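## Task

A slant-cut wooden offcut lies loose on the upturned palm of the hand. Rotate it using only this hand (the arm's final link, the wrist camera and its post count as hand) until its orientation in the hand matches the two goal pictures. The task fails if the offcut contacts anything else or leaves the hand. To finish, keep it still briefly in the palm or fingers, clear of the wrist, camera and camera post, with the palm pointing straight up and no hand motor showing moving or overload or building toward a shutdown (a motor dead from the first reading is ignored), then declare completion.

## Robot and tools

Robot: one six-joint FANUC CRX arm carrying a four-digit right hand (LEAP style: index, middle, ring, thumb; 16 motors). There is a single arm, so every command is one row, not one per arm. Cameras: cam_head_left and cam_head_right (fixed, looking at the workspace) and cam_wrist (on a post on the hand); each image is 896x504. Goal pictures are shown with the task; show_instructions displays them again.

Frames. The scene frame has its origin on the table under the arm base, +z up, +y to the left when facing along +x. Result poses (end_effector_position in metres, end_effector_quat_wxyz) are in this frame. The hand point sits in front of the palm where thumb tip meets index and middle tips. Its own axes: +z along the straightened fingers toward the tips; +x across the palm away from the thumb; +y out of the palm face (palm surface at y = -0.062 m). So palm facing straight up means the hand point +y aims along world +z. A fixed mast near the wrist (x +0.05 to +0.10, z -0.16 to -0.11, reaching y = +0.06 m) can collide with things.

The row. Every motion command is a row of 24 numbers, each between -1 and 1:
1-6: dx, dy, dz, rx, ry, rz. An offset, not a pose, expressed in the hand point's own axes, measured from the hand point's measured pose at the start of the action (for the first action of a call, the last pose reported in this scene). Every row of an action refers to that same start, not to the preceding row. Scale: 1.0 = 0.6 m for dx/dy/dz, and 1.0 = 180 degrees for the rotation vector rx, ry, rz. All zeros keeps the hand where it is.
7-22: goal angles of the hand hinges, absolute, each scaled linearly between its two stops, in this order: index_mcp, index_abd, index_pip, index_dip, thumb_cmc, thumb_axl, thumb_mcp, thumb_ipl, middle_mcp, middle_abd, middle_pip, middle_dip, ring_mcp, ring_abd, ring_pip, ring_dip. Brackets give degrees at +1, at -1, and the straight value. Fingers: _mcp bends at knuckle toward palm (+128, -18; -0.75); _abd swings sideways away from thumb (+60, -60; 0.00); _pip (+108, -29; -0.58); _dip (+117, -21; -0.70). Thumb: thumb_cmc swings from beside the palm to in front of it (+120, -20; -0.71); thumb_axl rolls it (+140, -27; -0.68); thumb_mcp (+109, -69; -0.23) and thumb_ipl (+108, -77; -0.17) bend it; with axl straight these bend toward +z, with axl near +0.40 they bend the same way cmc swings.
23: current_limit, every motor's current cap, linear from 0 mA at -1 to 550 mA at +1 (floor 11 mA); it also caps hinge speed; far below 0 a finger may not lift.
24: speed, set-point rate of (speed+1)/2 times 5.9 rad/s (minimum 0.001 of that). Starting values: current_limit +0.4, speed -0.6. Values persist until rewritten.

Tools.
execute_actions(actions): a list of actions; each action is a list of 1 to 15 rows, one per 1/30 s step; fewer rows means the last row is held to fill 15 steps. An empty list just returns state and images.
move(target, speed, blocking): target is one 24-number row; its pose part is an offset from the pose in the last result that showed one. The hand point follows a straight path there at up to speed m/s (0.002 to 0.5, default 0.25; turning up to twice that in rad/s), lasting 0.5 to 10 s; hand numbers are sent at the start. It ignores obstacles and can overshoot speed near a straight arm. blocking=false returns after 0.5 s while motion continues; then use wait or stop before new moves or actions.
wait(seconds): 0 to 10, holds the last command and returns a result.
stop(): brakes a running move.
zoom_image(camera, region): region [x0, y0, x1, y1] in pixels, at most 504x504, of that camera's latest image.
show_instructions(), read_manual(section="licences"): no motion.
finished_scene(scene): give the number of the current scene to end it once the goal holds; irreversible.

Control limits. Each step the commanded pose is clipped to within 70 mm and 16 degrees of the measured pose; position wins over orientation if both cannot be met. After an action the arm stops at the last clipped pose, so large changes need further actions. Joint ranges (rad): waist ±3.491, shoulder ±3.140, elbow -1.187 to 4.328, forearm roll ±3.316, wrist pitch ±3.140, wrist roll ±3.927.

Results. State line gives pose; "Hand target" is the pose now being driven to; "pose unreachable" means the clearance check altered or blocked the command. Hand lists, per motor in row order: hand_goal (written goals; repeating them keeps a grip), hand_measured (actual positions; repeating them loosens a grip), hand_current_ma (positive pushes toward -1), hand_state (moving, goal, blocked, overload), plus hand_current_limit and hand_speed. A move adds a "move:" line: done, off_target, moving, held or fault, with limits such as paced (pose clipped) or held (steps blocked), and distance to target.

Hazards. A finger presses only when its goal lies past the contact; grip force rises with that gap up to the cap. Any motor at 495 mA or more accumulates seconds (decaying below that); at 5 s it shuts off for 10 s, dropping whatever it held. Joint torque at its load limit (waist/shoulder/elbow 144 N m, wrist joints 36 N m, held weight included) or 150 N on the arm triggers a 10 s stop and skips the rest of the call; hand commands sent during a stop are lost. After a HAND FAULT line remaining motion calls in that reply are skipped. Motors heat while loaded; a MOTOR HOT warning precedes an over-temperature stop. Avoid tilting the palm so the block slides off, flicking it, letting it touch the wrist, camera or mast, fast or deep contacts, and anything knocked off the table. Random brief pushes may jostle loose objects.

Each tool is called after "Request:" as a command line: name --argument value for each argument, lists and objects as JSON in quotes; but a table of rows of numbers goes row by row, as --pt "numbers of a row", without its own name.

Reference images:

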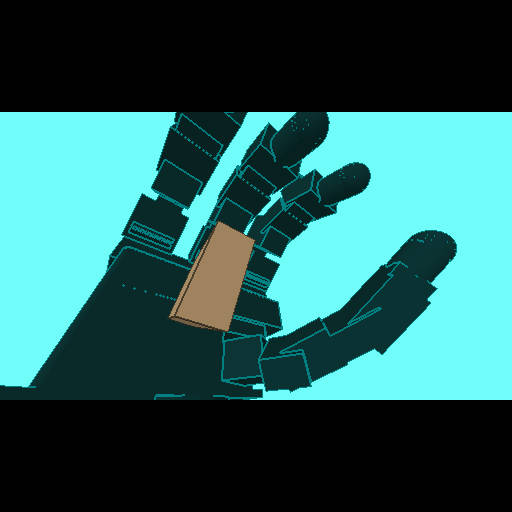

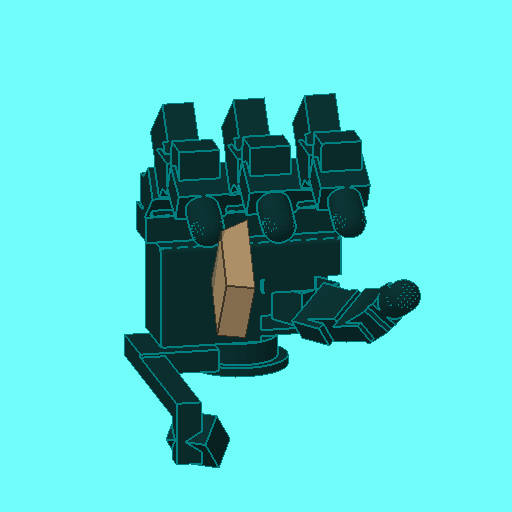

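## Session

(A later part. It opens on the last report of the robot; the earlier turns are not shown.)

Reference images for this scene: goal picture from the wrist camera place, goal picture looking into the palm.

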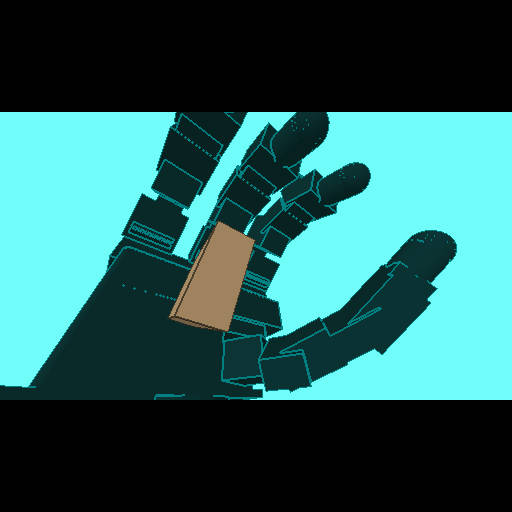

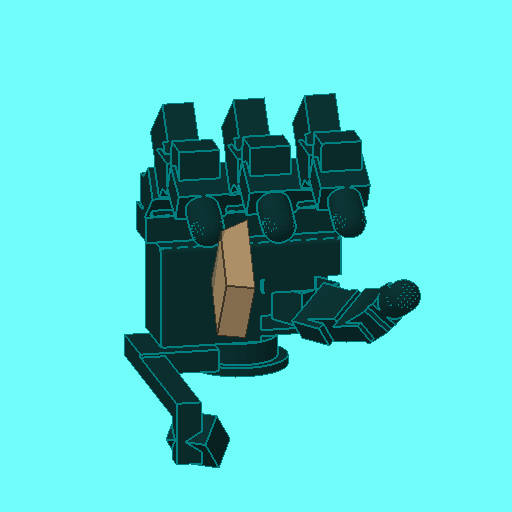

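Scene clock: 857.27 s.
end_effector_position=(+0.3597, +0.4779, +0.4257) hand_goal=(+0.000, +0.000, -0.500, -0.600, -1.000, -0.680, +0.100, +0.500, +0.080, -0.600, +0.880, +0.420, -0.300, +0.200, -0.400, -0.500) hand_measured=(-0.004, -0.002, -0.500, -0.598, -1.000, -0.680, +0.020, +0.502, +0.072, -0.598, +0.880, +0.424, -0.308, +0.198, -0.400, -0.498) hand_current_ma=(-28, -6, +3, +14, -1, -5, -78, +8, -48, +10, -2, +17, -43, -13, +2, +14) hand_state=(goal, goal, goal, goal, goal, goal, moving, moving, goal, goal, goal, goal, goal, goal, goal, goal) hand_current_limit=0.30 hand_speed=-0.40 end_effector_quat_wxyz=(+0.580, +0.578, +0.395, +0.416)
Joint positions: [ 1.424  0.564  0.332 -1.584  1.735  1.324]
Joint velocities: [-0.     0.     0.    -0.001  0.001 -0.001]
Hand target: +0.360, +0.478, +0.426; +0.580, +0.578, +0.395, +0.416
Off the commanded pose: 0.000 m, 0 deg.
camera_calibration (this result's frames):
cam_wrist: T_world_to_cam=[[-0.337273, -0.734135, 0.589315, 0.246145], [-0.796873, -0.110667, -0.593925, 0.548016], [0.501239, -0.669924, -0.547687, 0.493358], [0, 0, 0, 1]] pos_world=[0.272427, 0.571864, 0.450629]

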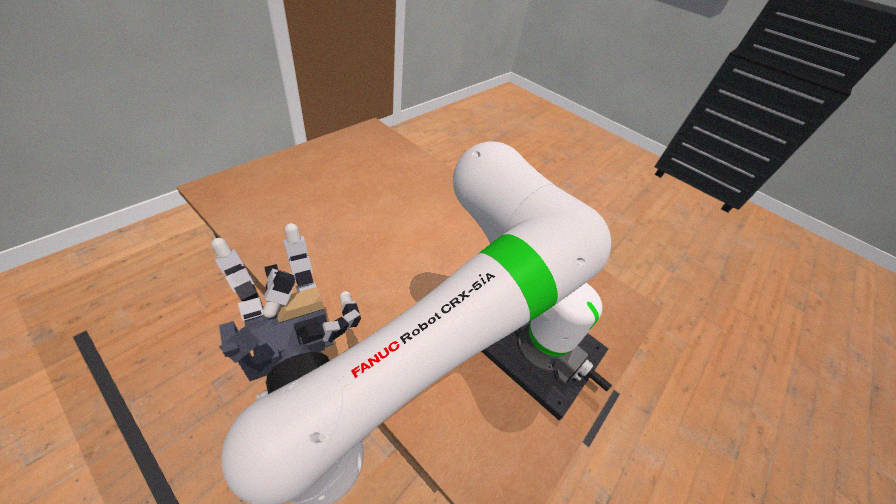

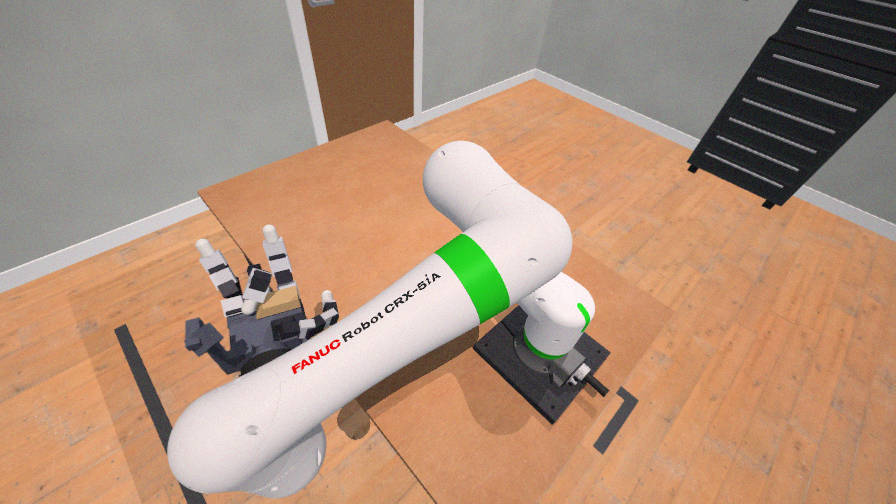

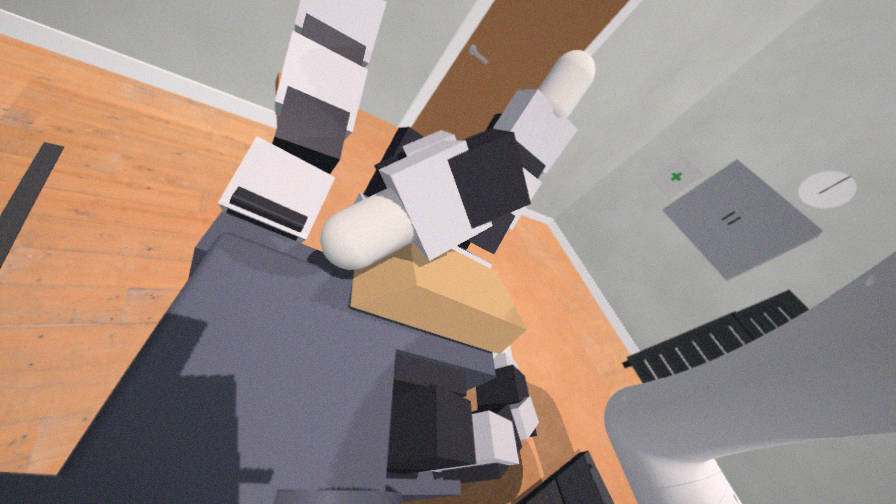

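Request:
execute_actions --actions '[[[0,0,0,0,0,0,0.0,0,-0.5,-0.6,-1,-0.68,0.45,0.2,0.08,-0.6,0.88,0.42,-0.3,0.2,-0.4,-0.5,0.3,-0.4]],[[0,0,0,0,0,0,0.0,0,-0.5,-0.6,-1,-0.68,0.6,0.0,0.08,-0.6,0.88,0.42,-0.3,0.2,-0.4,-0.5,0.3,-0.5]],[[0,0,0,0,0,0,0.0,0,-0.5,-0.6,-1,-0.68,0.6,0.0,0.08,-0.3,0.88,0.42,-0.3,0.2,-0.4,-0.5,0.3,-0.7]]]'

Request:
zoom_image --camera "cam_head_left" --region '[205,235,365,395]'

Scene clock: 868.30 s.
end_effector_position=(+0.3597, +0.4779, +0.4257) hand_goal=(+0.000, +0.000, -0.500, -0.600, -1.000, -0.680, +0.600, +0.000, +0.080, -0.300, +0.880, +0.420, -0.300, +0.200, -0.400, -0.500) hand_measured=(-0.004, -0.002, -0.500, -0.598, -0.992, -0.686, +0.514, +0.002, +0.072, -0.312, +0.878, +0.422, -0.308, +0.198, -0.400, -0.498) hand_current_ma=(-28, -6, +3, +14, +42, -37, -357, +10, -48, -47, -13, +5, -43, -13, +2, +14) hand_state=(goal, goal, goal, goal, goal, goal, blocked, goal, goal, moving, goal, goal, goal, goal, goal, goal) hand_current_limit=0.30 hand_speed=-0.70 end_effector_quat_wxyz=(+0.580, +0.578, +0.395, +0.416)
Joint positions: [ 1.424  0.564  0.332 -1.584  1.735  1.324]
Joint velocities: [ 0.     0.001 -0.     0.001  0.     0.   ]
Hand target: +0.360, +0.478, +0.426; +0.580, +0.578, +0.395, +0.416
Off the commanded pose: 0.000 m, 0 deg.
camera_calibration (this result's frames):
cam_wrist: T_world_to_cam=[[-0.337273, -0.734135, 0.589315, 0.246145], [-0.796873, -0.110667, -0.593925, 0.548016], [0.501239, -0.669924, -0.547687, 0.493358], [0, 0, 0, 1]] pos_world=[0.272427, 0.571864, 0.450629]

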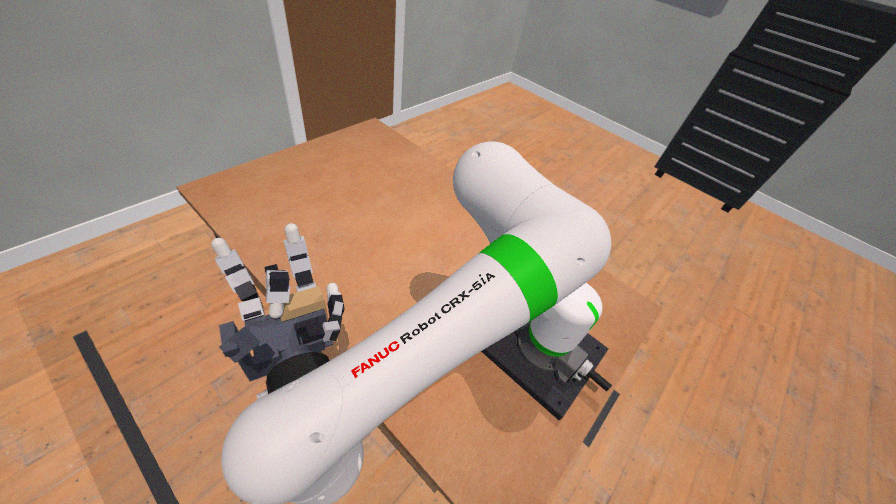

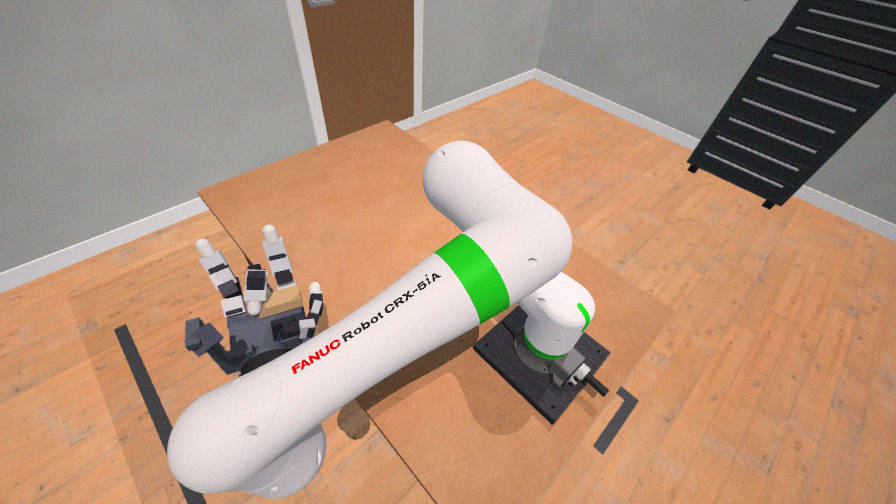

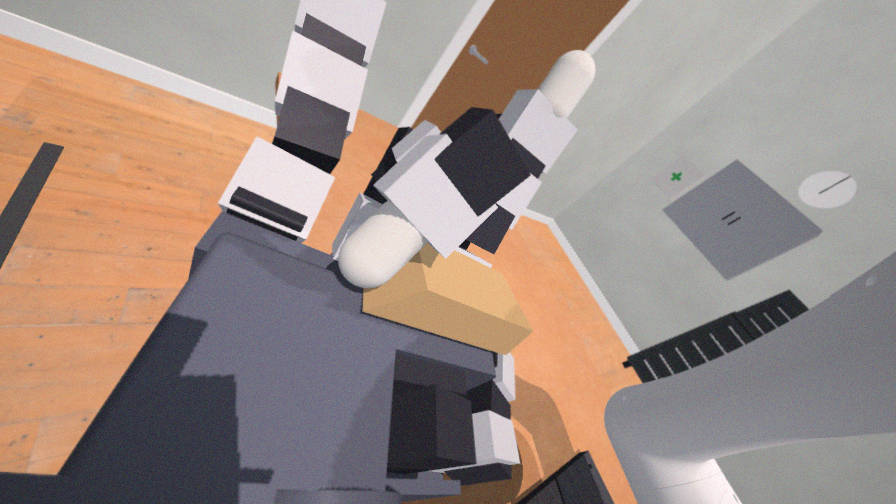

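Region (205, 235, 365, 395) of cam_head_left's 896x504 image, scaled by 3.150, with more detail than that image has.

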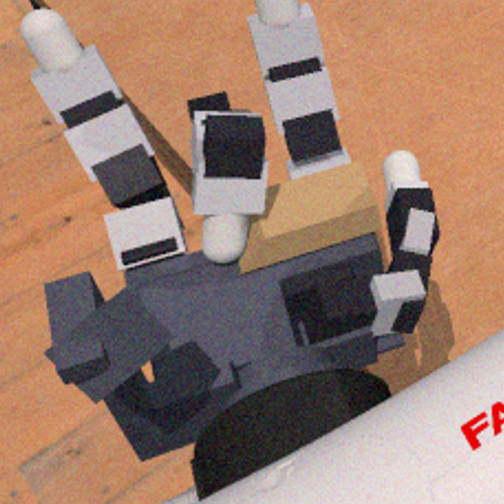

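Request:
execute_actions --actions '[[[0,0,0,0,0,0,-0.03,0,-0.5,-0.6,-1,-0.68,0.5,0.15,0.06,0.0,0.88,0.42,-0.3,0.2,-0.4,-0.5,0.3,-0.7]],[[0,0,0,0,0,0,-0.03,0,-0.5,-0.6,-1,-0.68,0.5,0.15,0.06,0.3,0.88,0.42,-0.3,0.2,-0.4,-0.5,0.3,-0.7]],[[0,0,0,0,0,0,-0.03,0,-0.5,-0.6,-1,-0.68,0.5,0.15,0.06,0.3,0.88,0.42,-0.3,0.2,-0.4,-0.5,0.3,-0.7]]]'

Request:
zoom_image --camera "cam_head_left" --region '[205,235,365,395]'

Scene clock: 879.10 s.
end_effector_position=(+0.3597, +0.4779, +0.4257) hand_goal=(-0.030, +0.000, -0.500, -0.600, -1.000, -0.680, +0.500, +0.150, +0.060, +0.300, +0.880, +0.420, -0.300, +0.200, -0.400, -0.500) hand_measured=(-0.036, -0.002, -0.500, -0.598, -0.994, -0.686, +0.494, +0.146, +0.058, +0.296, +0.880, +0.420, -0.308, +0.198, -0.400, -0.498) hand_current_ma=(-29, -6, +3, +14, +32, -37, -43, -22, -9, -18, +0, +5, -43, -13, +2, +14) hand_state=(goal, goal, goal, goal, goal, goal, goal, goal, goal, goal, goal, goal, goal, goal, goal, goal) hand_current_limit=0.30 hand_speed=-0.70 end_effector_quat_wxyz=(+0.580, +0.578, +0.395, +0.416)
Joint positions: [ 1.424  0.564  0.332 -1.584  1.735  1.324]
Joint velocities: [-0.    -0.     0.    -0.     0.001  0.001]
Hand target: +0.360, +0.478, +0.426; +0.580, +0.578, +0.395, +0.416
Off the commanded pose: 0.000 m, 0 deg.
camera_calibration (this result's frames):
cam_wrist: T_world_to_cam=[[-0.337273, -0.734135, 0.589315, 0.246146], [-0.796873, -0.110667, -0.593925, 0.548016], [0.501239, -0.669924, -0.547687, 0.493358], [0, 0, 0, 1]] pos_world=[0.272427, 0.571864, 0.450629]

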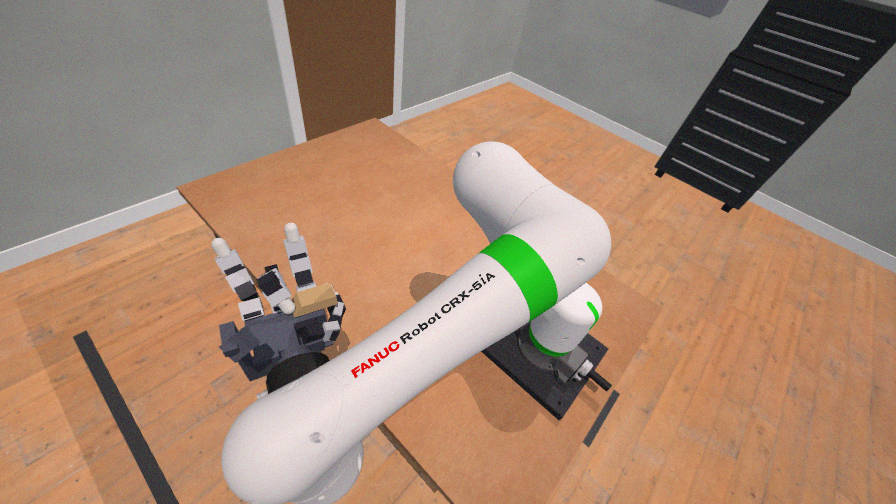

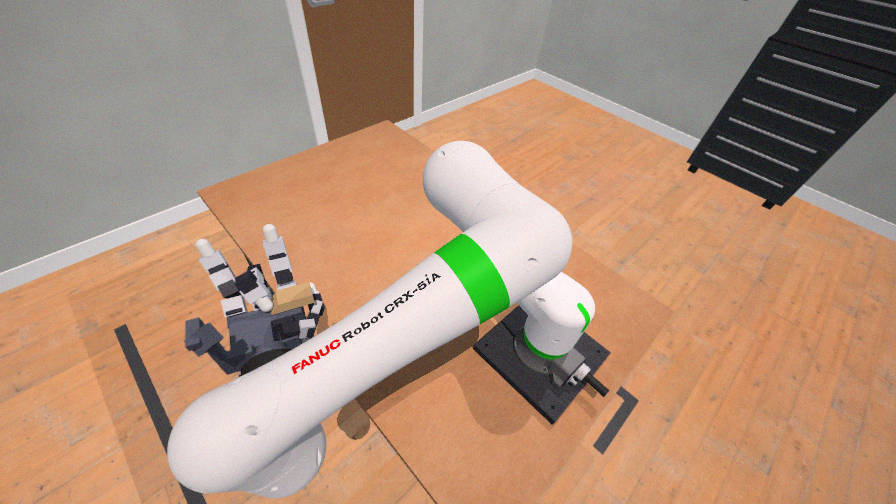

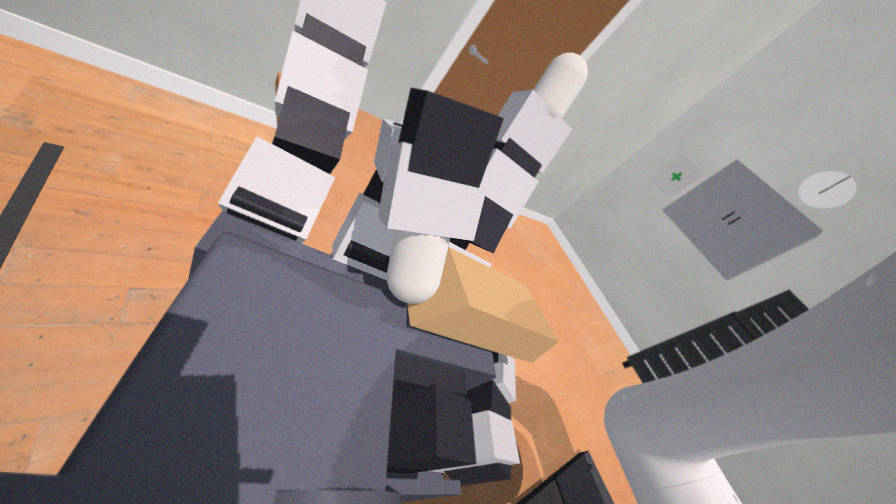

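Region (205, 235, 365, 395) of cam_head_left's 896x504 image, scaled by 3.150, with more detail than that image has.

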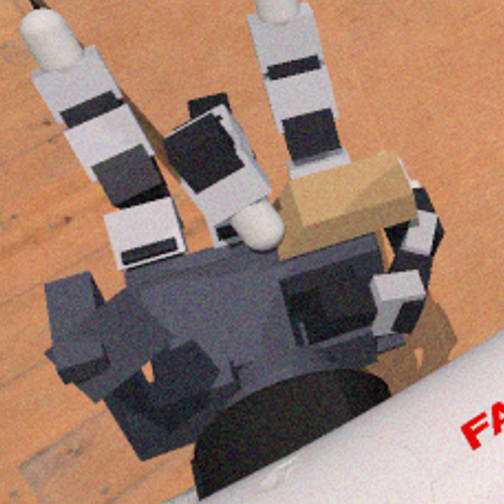

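Pushing worked well; the square end now overhangs the thumb. Raising the thumb gradually next.

Request:
execute_actions --actions '[[[0,0,0,0,0,0,-0.03,0,-0.5,-0.6,-0.8,-0.68,0.5,0.15,0.08,0.3,0.88,0.42,-0.3,0.2,-0.4,-0.5,0.3,-0.8]],[[0,0,0,0,0,0,-0.03,0,-0.5,-0.6,-0.55,-0.68,0.5,0.15,0.08,0.3,0.88,0.42,-0.3,0.2,-0.4,-0.5,0.3,-0.8]],[[0,0,0,0,0,0,-0.03,0,-0.5,-0.6,-0.4,-0.68,0.5,0.15,0.08,0.3,0.88,0.42,-0.3,0.2,-0.4,-0.5,0.3,-0.8]]]'

Request:
zoom_image --camera "cam_head_left" --region '[205,235,365,395]'

Scene clock: 890.67 s.
end_effector_position=(+0.3597, +0.4779, +0.4257) hand_goal=(-0.030, +0.000, -0.500, -0.600, -0.400, -0.680, +0.500, +0.150, +0.080, +0.300, +0.880, +0.420, -0.300, +0.200, -0.400, -0.500) hand_measured=(-0.036, -0.002, -0.500, -0.598, -0.424, -0.686, +0.500, +0.148, +0.066, +0.298, +0.874, +0.420, -0.308, +0.198, -0.400, -0.498) hand_current_ma=(-29, -6, +3, +14, -123, -37, -5, -11, -73, -5, -35, +1, -43, -13, +2, +14) hand_state=(goal, goal, goal, goal, blocked, goal, goal, goal, goal, goal, goal, goal, goal, goal, goal, goal) hand_current_limit=0.30 hand_speed=-0.80 end_effector_quat_wxyz=(+0.580, +0.578, +0.395, +0.416)
Joint positions: [ 1.424  0.564  0.332 -1.584  1.735  1.324]
Joint velocities: [ 0.     0.    -0.     0.001 -0.001 -0.   ]
Hand target: +0.360, +0.478, +0.426; +0.580, +0.578, +0.395, +0.416
Off the commanded pose: 0.000 m, 0 deg.
camera_calibration (this result's frames):
cam_wrist: T_world_to_cam=[[-0.337273, -0.734135, 0.589315, 0.246145], [-0.796873, -0.110668, -0.593925, 0.548016], [0.501239, -0.669924, -0.547687, 0.493358], [0, 0, 0, 1]] pos_world=[0.272427, 0.571864, 0.450629]

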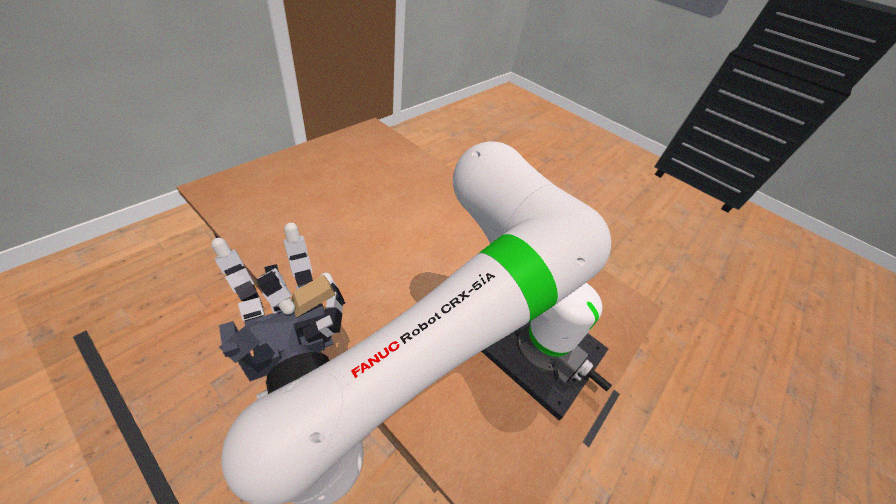

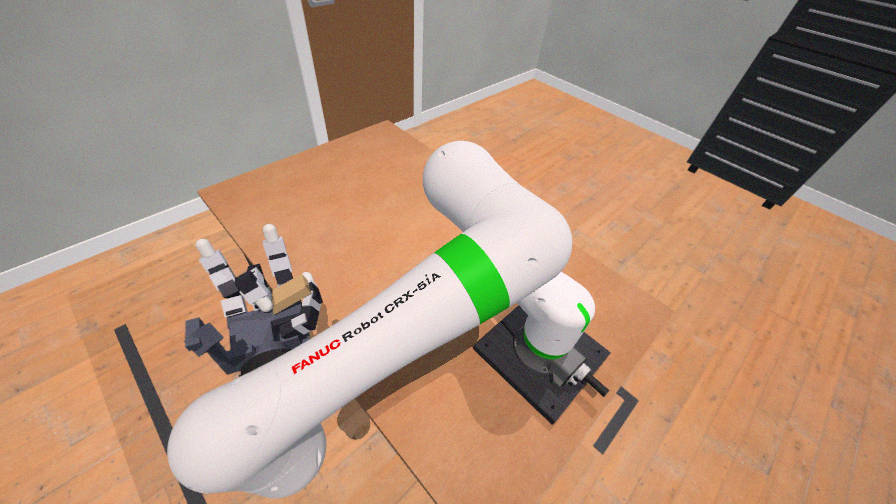

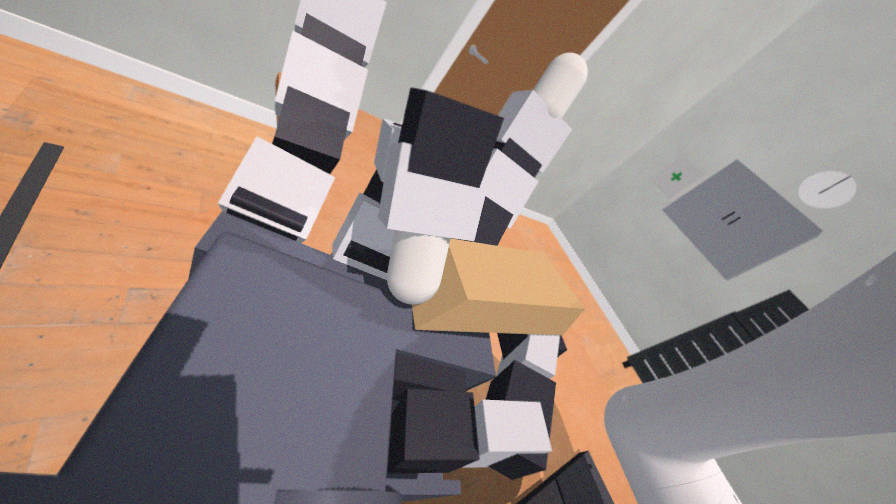

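Region (205, 235, 365, 395) of cam_head_left's 896x504 image, scaled by 3.150, with more detail than that image has.

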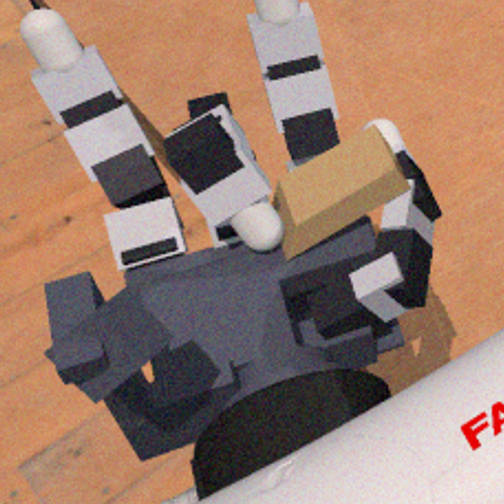

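Request:
execute_actions --actions '[[[0,0,0,0,0,0,-0.03,0,-0.5,-0.6,-0.25,-0.68,0.55,0.1,0.08,0.35,0.88,0.42,-0.3,0.2,-0.4,-0.5,0.3,-0.8]],[[0,0,0,0,0,0,-0.03,0,-0.5,-0.6,-0.1,-0.68,0.58,0.06,0.08,0.35,0.88,0.42,-0.3,0.2,-0.4,-0.5,0.3,-0.8]],[[0,0,0,0,0,0,-0.03,0,-0.5,-0.6,0.0,-0.68,0.58,0.06,0.08,0.35,0.88,0.42,-0.3,0.2,-0.4,-0.5,0.3,-0.8]]]'

Request:
zoom_image --camera "cam_head_left" --region '[205,235,365,395]'

Scene clock: 904.70 s.
end_effector_position=(+0.3597, +0.4779, +0.4257) hand_goal=(-0.030, +0.000, -0.500, -0.600, +0.000, -0.680, +0.580, +0.060, +0.080, +0.350, +0.880, +0.420, -0.300, +0.200, -0.400, -0.500) hand_measured=(-0.036, -0.002, -0.500, -0.598, -0.046, -0.704, +0.580, +0.062, +0.070, +0.348, +0.880, +0.420, -0.308, +0.198, -0.400, -0.498) hand_current_ma=(-38, -6, +3, +14, -233, -174, -1, +7, -53, -14, -2, +1, -43, -13, +2, +14) hand_state=(goal, goal, goal, goal, blocked, blocked, goal, goal, goal, goal, goal, goal, goal, goal, goal, goal) hand_current_limit=0.30 hand_speed=-0.80 end_effector_quat_wxyz=(+0.580, +0.578, +0.395, +0.416)
Joint positions: [ 1.424  0.564  0.332 -1.584  1.735  1.324]
Joint velocities: [ 0.    -0.     0.001 -0.    -0.001  0.   ]
Hand target: +0.360, +0.478, +0.426; +0.580, +0.578, +0.395, +0.416
Off the commanded pose: 0.000 m, 0 deg.
camera_calibration (this result's frames):
cam_wrist: T_world_to_cam=[[-0.337273, -0.734135, 0.589315, 0.246145], [-0.796873, -0.110668, -0.593925, 0.548016], [0.501239, -0.669924, -0.547687, 0.493358], [0, 0, 0, 1]] pos_world=[0.272427, 0.571864, 0.450629]

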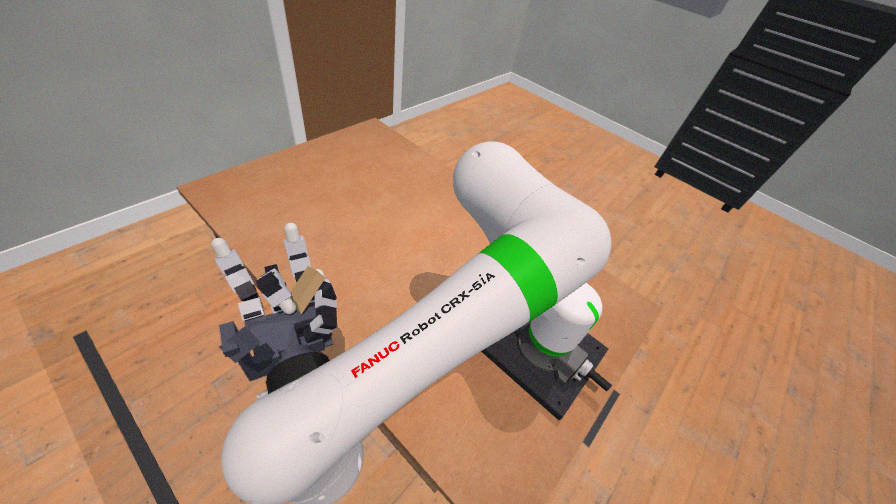

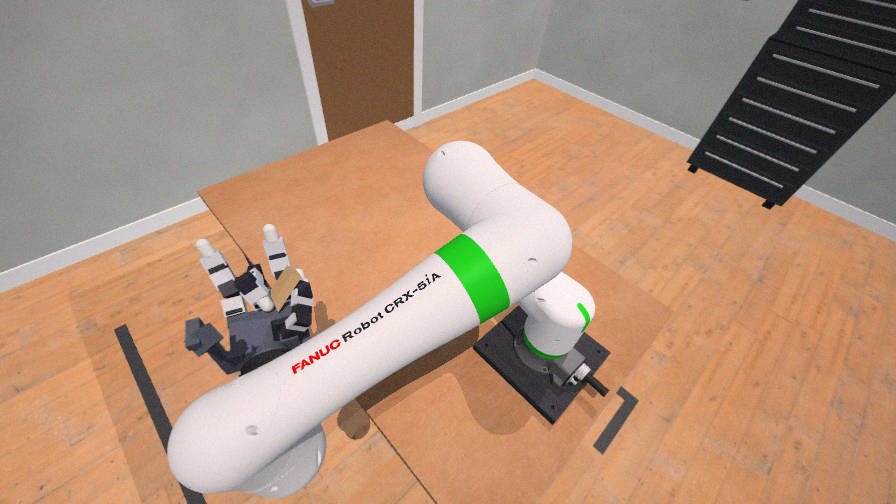

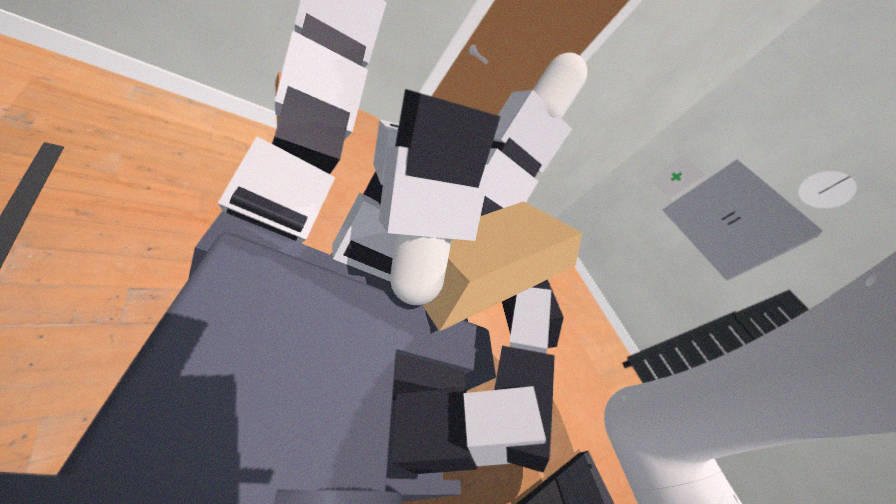

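Region (205, 235, 365, 395) of cam_head_left's 896x504 image, scaled by 3.150, with more detail than that image has.

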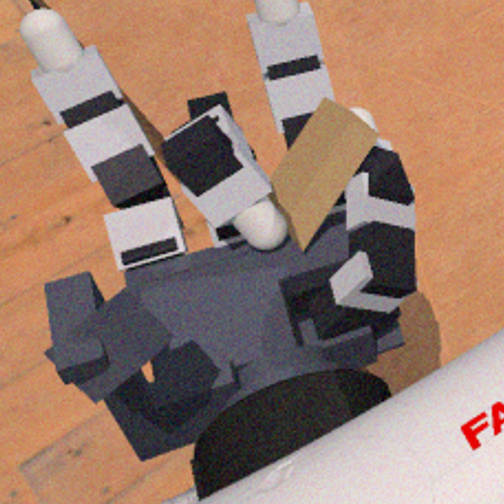

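Request:
execute_actions --actions '[[[0,0,0,0,0,0,-0.3,0,-0.3,-0.6,0.0,-0.68,0.5,-0.05,0.08,0.35,0.88,0.42,-0.3,0.2,-0.4,-0.5,0.3,-0.8]],[[0,0,0,0,0,0,-0.3,0,-0.3,-0.6,0.1,-0.68,0.45,-0.15,0.08,0.3,0.88,0.42,-0.3,0.2,-0.4,-0.5,0.3,-0.8]],[[0,0,0,0,0,0,-0.3,0,-0.3,-0.6,0.15,-0.68,0.45,-0.15,0.08,0.3,0.88,0.42,-0.3,0.2,-0.4,-0.5,0.3,-0.8]]]'

Request:
zoom_image --camera "cam_head_left" --region '[205,235,365,395]'

Scene clock: 937.47 s.
end_effector_position=(+0.3597, +0.4779, +0.4257) hand_goal=(-0.300, +0.000, -0.300, -0.600, +0.150, -0.680, +0.450, -0.150, +0.080, +0.300, +0.880, +0.420, -0.300, +0.200, -0.400, -0.500) hand_measured=(-0.308, -0.002, -0.306, -0.598, +0.132, -0.688, +0.460, -0.146, +0.072, +0.302, +0.880, +0.420, -0.308, +0.198, -0.400, -0.498) hand_current_ma=(-42, -5, -35, +13, -90, -61, +66, +26, -45, +13, +1, +1, -43, -13, +2, +14) hand_state=(goal, goal, goal, goal, goal, goal, goal, goal, goal, goal, goal, goal, goal, goal, goal, goal) hand_current_limit=0.30 hand_speed=-0.80 end_effector_quat_wxyz=(+0.580, +0.578, +0.395, +0.416)
Joint positions: [ 1.424  0.564  0.332 -1.584  1.735  1.324]
Joint velocities: [ 0.     0.     0.     0.002  0.001 -0.   ]
Hand target: +0.360, +0.478, +0.426; +0.580, +0.578, +0.395, +0.416
Off the commanded pose: 0.000 m, 0 deg.
camera_calibration (this result's frames):
cam_wrist: T_world_to_cam=[[-0.337273, -0.734135, 0.589315, 0.246145], [-0.796873, -0.110667, -0.593925, 0.548016], [0.501239, -0.669924, -0.547687, 0.493358], [0, 0, 0, 1]] pos_world=[0.272427, 0.571864, 0.450629]

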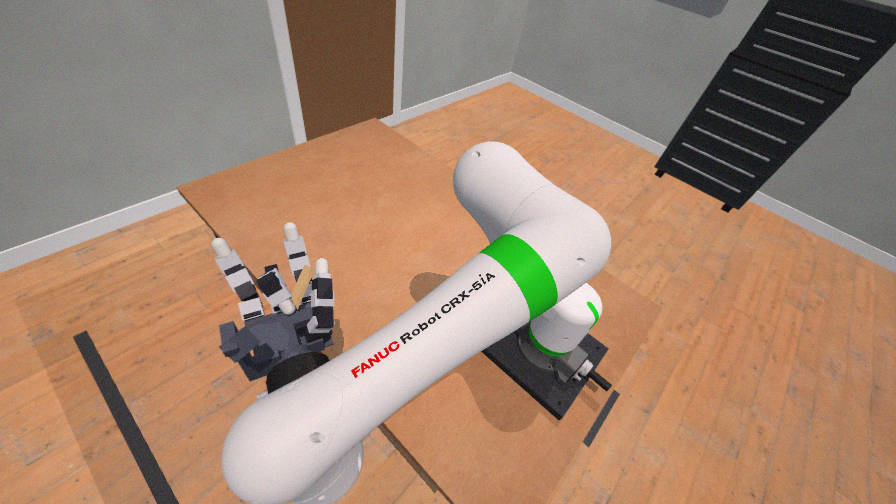

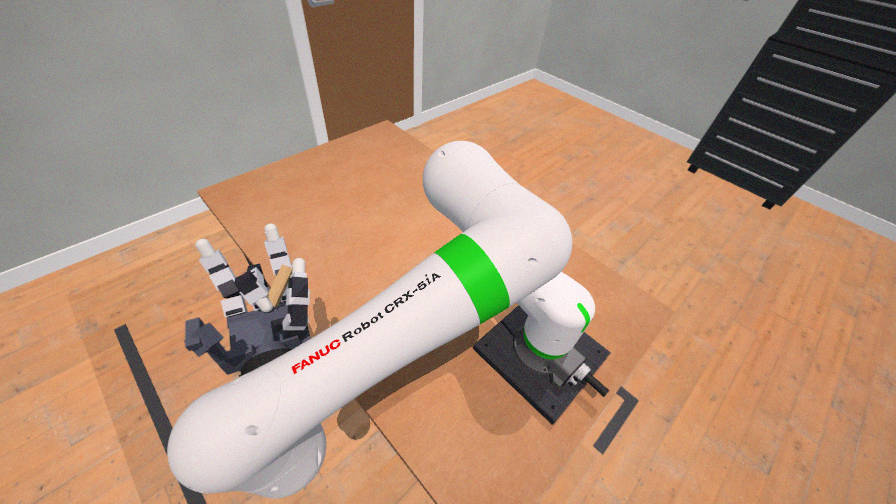

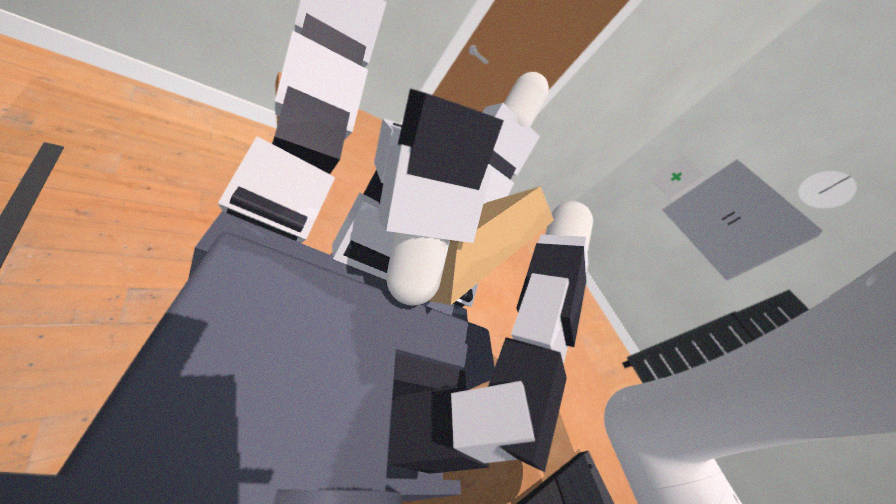

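Region (205, 235, 365, 395) of cam_head_left's 896x504 image, scaled by 3.150, with more detail than that image has.

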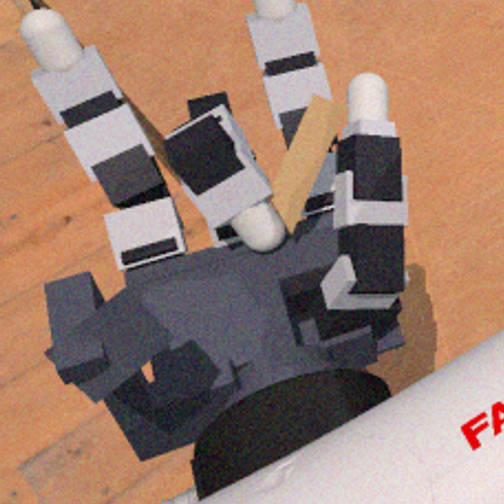

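Request:
execute_actions --actions '[[[0,0,0,0,0,0,-0.1,0,-0.4,-0.6,0.17,-0.68,0.45,-0.15,0.08,0.3,0.88,0.42,-0.3,0.2,-0.4,-0.5,0.3,-0.8]],[[0,0,0,0,0,0,0.1,0,-0.5,-0.6,0.17,-0.68,0.4,-0.15,0.08,0.3,0.88,0.42,-0.3,0.2,-0.4,-0.5,0.3,-0.8]],[[0,0,0,0,0,0,0.15,0,-0.5,-0.6,0.17,-0.68,0.4,-0.15,0.08,0.3,0.88,0.42,-0.3,0.2,-0.4,-0.5,0.3,-0.8]]]'

Request:
zoom_image --camera "cam_head_left" --region '[205,235,365,395]'

Scene clock: 951.80 s.
end_effector_position=(+0.3597, +0.4779, +0.4257) hand_goal=(+0.150, +0.000, -0.500, -0.600, +0.170, -0.680, +0.400, -0.150, +0.080, +0.300, +0.880, +0.420, -0.300, +0.200, -0.400, -0.500) hand_measured=(+0.132, -0.002, -0.500, -0.598, +0.154, -0.688, +0.410, -0.148, +0.076, +0.302, +0.880, +0.420, -0.308, +0.198, -0.400, -0.498) hand_current_ma=(-110, -5, +3, +13, -81, -56, +61, +17, -24, +6, +4, +1, -43, -13, +2, +14) hand_state=(goal, goal, goal, goal, goal, goal, goal, goal, goal, goal, goal, goal, goal, goal, goal, goal) hand_current_limit=0.30 hand_speed=-0.80 end_effector_quat_wxyz=(+0.580, +0.578, +0.395, +0.416)
Joint positions: [ 1.424  0.564  0.332 -1.584  1.735  1.324]
Joint velocities: [ 0.     0.    -0.001  0.001 -0.    -0.   ]
Hand target: +0.360, +0.478, +0.426; +0.580, +0.578, +0.395, +0.416
Off the commanded pose: 0.000 m, 0 deg.
camera_calibration (this result's frames):
cam_wrist: T_world_to_cam=[[-0.337273, -0.734135, 0.589315, 0.246146], [-0.796873, -0.110668, -0.593925, 0.548016], [0.501239, -0.669924, -0.547687, 0.493358], [0, 0, 0, 1]] pos_world=[0.272427, 0.571864, 0.450629]

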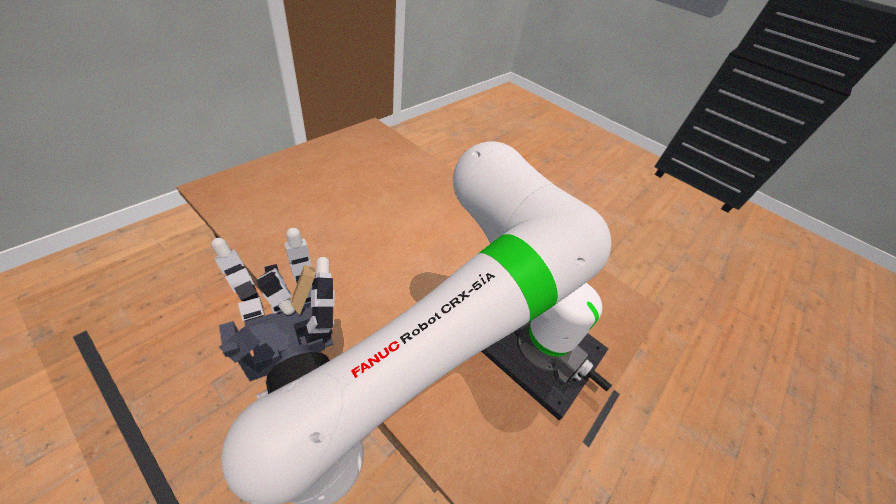

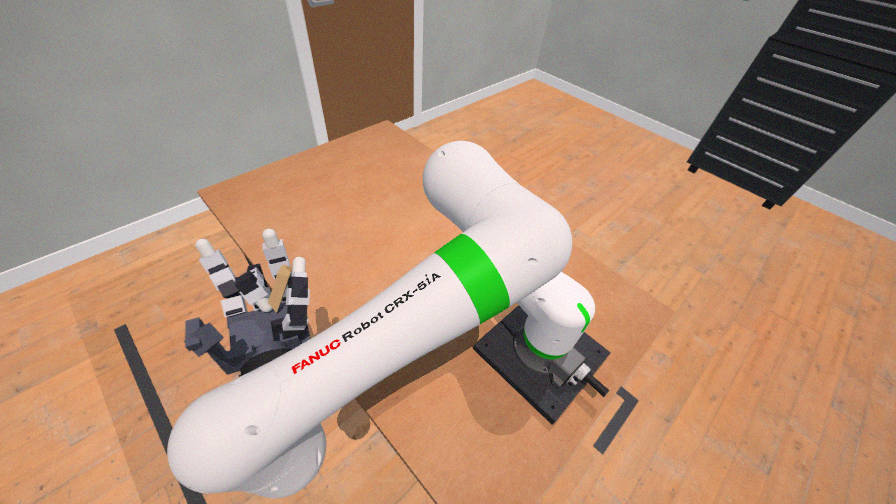

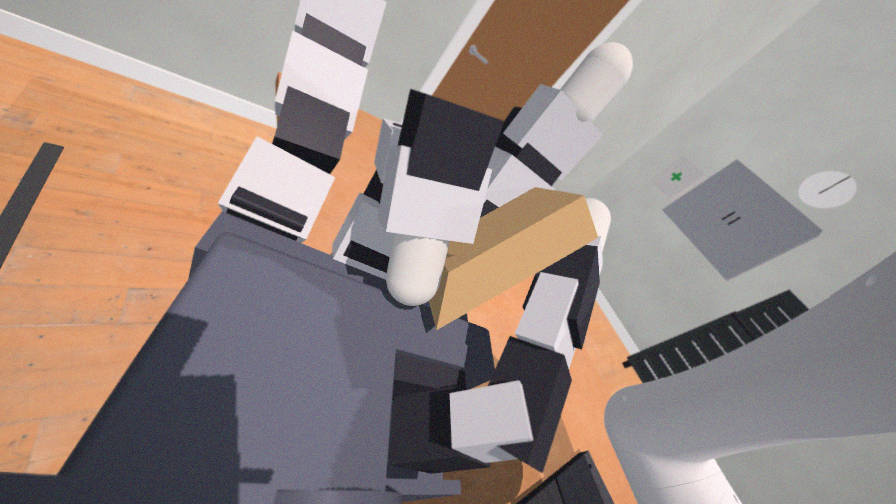

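Region (205, 235, 365, 395) of cam_head_left's 896x504 image, scaled by 3.150, with more detail than that image has.

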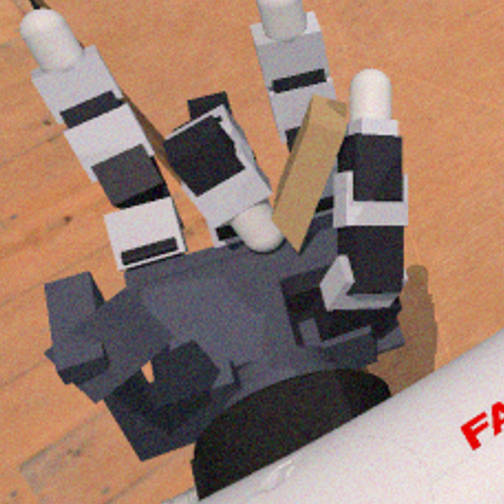

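Request:
execute_actions --actions '[[[0,0,0,0,0,0,0.15,0,-0.5,-0.6,0.17,-0.68,0.55,-0.45,0.08,0.3,0.88,0.42,-0.3,0.2,-0.4,-0.5,0.3,-0.6]],[[0,0,0,0,0,0,0.15,0,-0.5,-0.6,0.17,-0.68,0.7,-0.75,0.08,0.3,0.88,0.42,-0.3,0.2,-0.4,-0.5,0.3,-0.6]],[[0,0,0,0,0,0,0.3,0,-0.55,-0.6,0.2,-0.68,0.7,-0.75,0.08,0.3,0.88,0.42,-0.3,0.2,-0.4,-0.5,0.3,-0.8]],[[0,0,0,0,0,0,0.35,0,-0.55,-0.6,0.2,-0.68,0.7,-0.75,0.08,0.3,0.88,0.42,-0.3,0.2,-0.4,-0.5,0.3,-0.8]]]'

Request:
zoom_image --camera "cam_head_left" --region '[205,235,365,395]'

Scene clock: 975.10 s.
end_effector_position=(+0.3597, +0.4779, +0.4257) hand_goal=(+0.350, +0.000, -0.550, -0.600, +0.200, -0.680, +0.700, -0.750, +0.080, +0.300, +0.880, +0.420, -0.300, +0.200, -0.400, -0.500) hand_measured=(+0.328, -0.002, -0.548, -0.598, +0.176, -0.688, +0.700, -0.746, +0.080, +0.298, +0.880, +0.420, -0.308, +0.198, -0.400, -0.498) hand_current_ma=(-126, -5, +7, +13, -124, -55, +6, +23, -2, -12, +4, -3, -43, -13, +2, +14) hand_state=(blocked, goal, goal, goal, blocked, goal, goal, goal, goal, goal, goal, goal, goal, goal, goal, goal) hand_current_limit=0.30 hand_speed=-0.80 end_effector_quat_wxyz=(+0.580, +0.578, +0.395, +0.416)
Joint positions: [ 1.424  0.564  0.332 -1.584  1.735  1.324]
Joint velocities: [-0.    -0.     0.     0.     0.001 -0.   ]
Hand target: +0.360, +0.478, +0.426; +0.580, +0.578, +0.395, +0.416
Off the commanded pose: 0.000 m, 0 deg.
camera_calibration (this result's frames):
cam_wrist: T_world_to_cam=[[-0.337273, -0.734135, 0.589315, 0.246145], [-0.796873, -0.110667, -0.593925, 0.548016], [0.501239, -0.669924, -0.547687, 0.493358], [0, 0, 0, 1]] pos_world=[0.272427, 0.571864, 0.450629]

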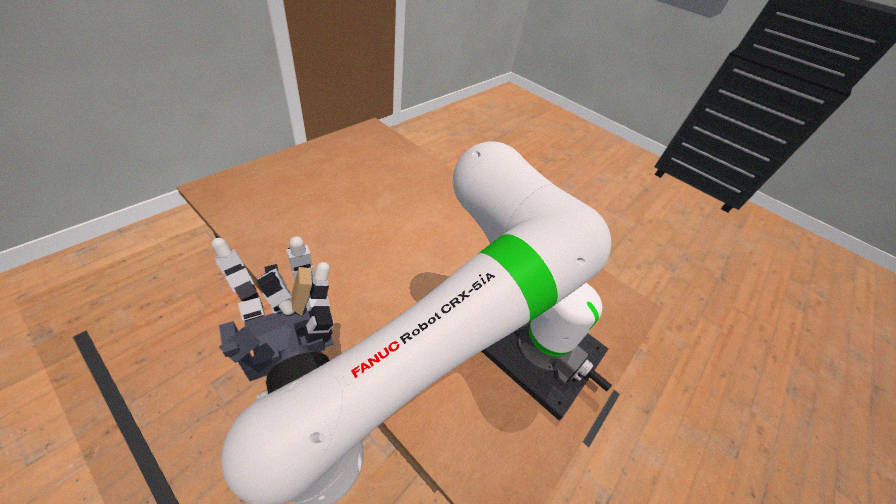

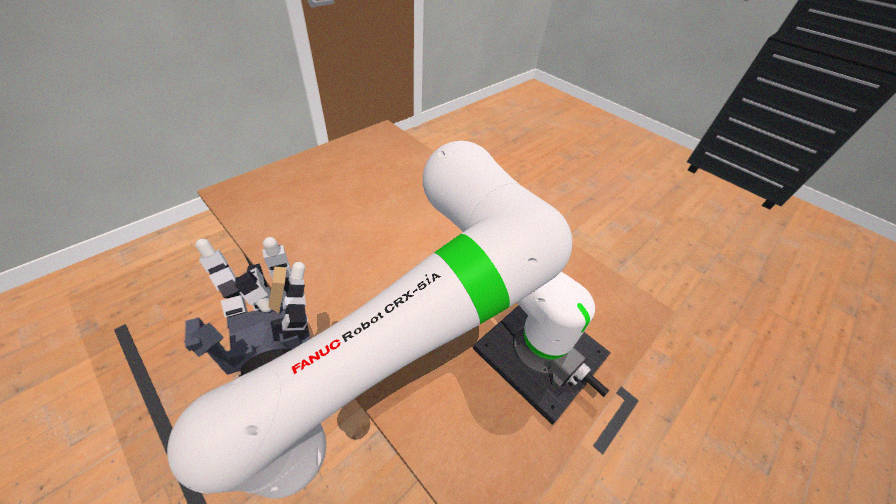

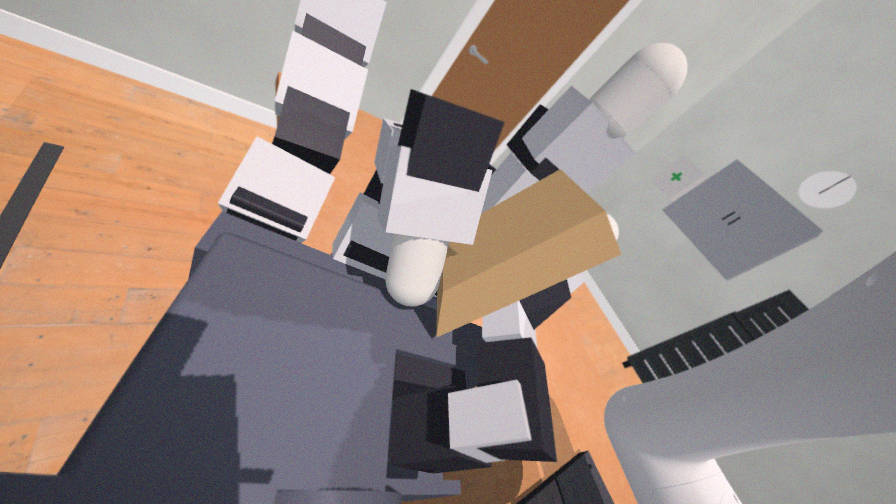

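Region (205, 235, 365, 395) of cam_head_left's 896x504 image, scaled by 3.150, with more detail than that image has.

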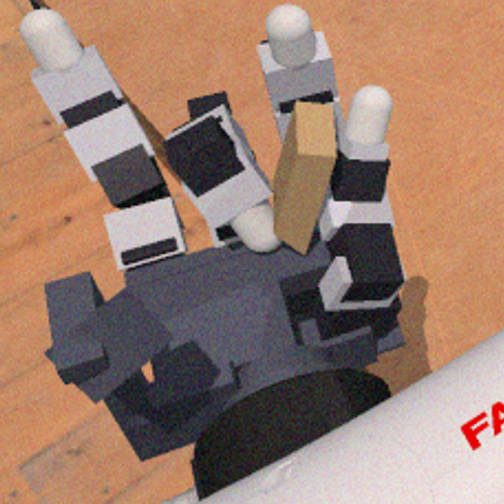

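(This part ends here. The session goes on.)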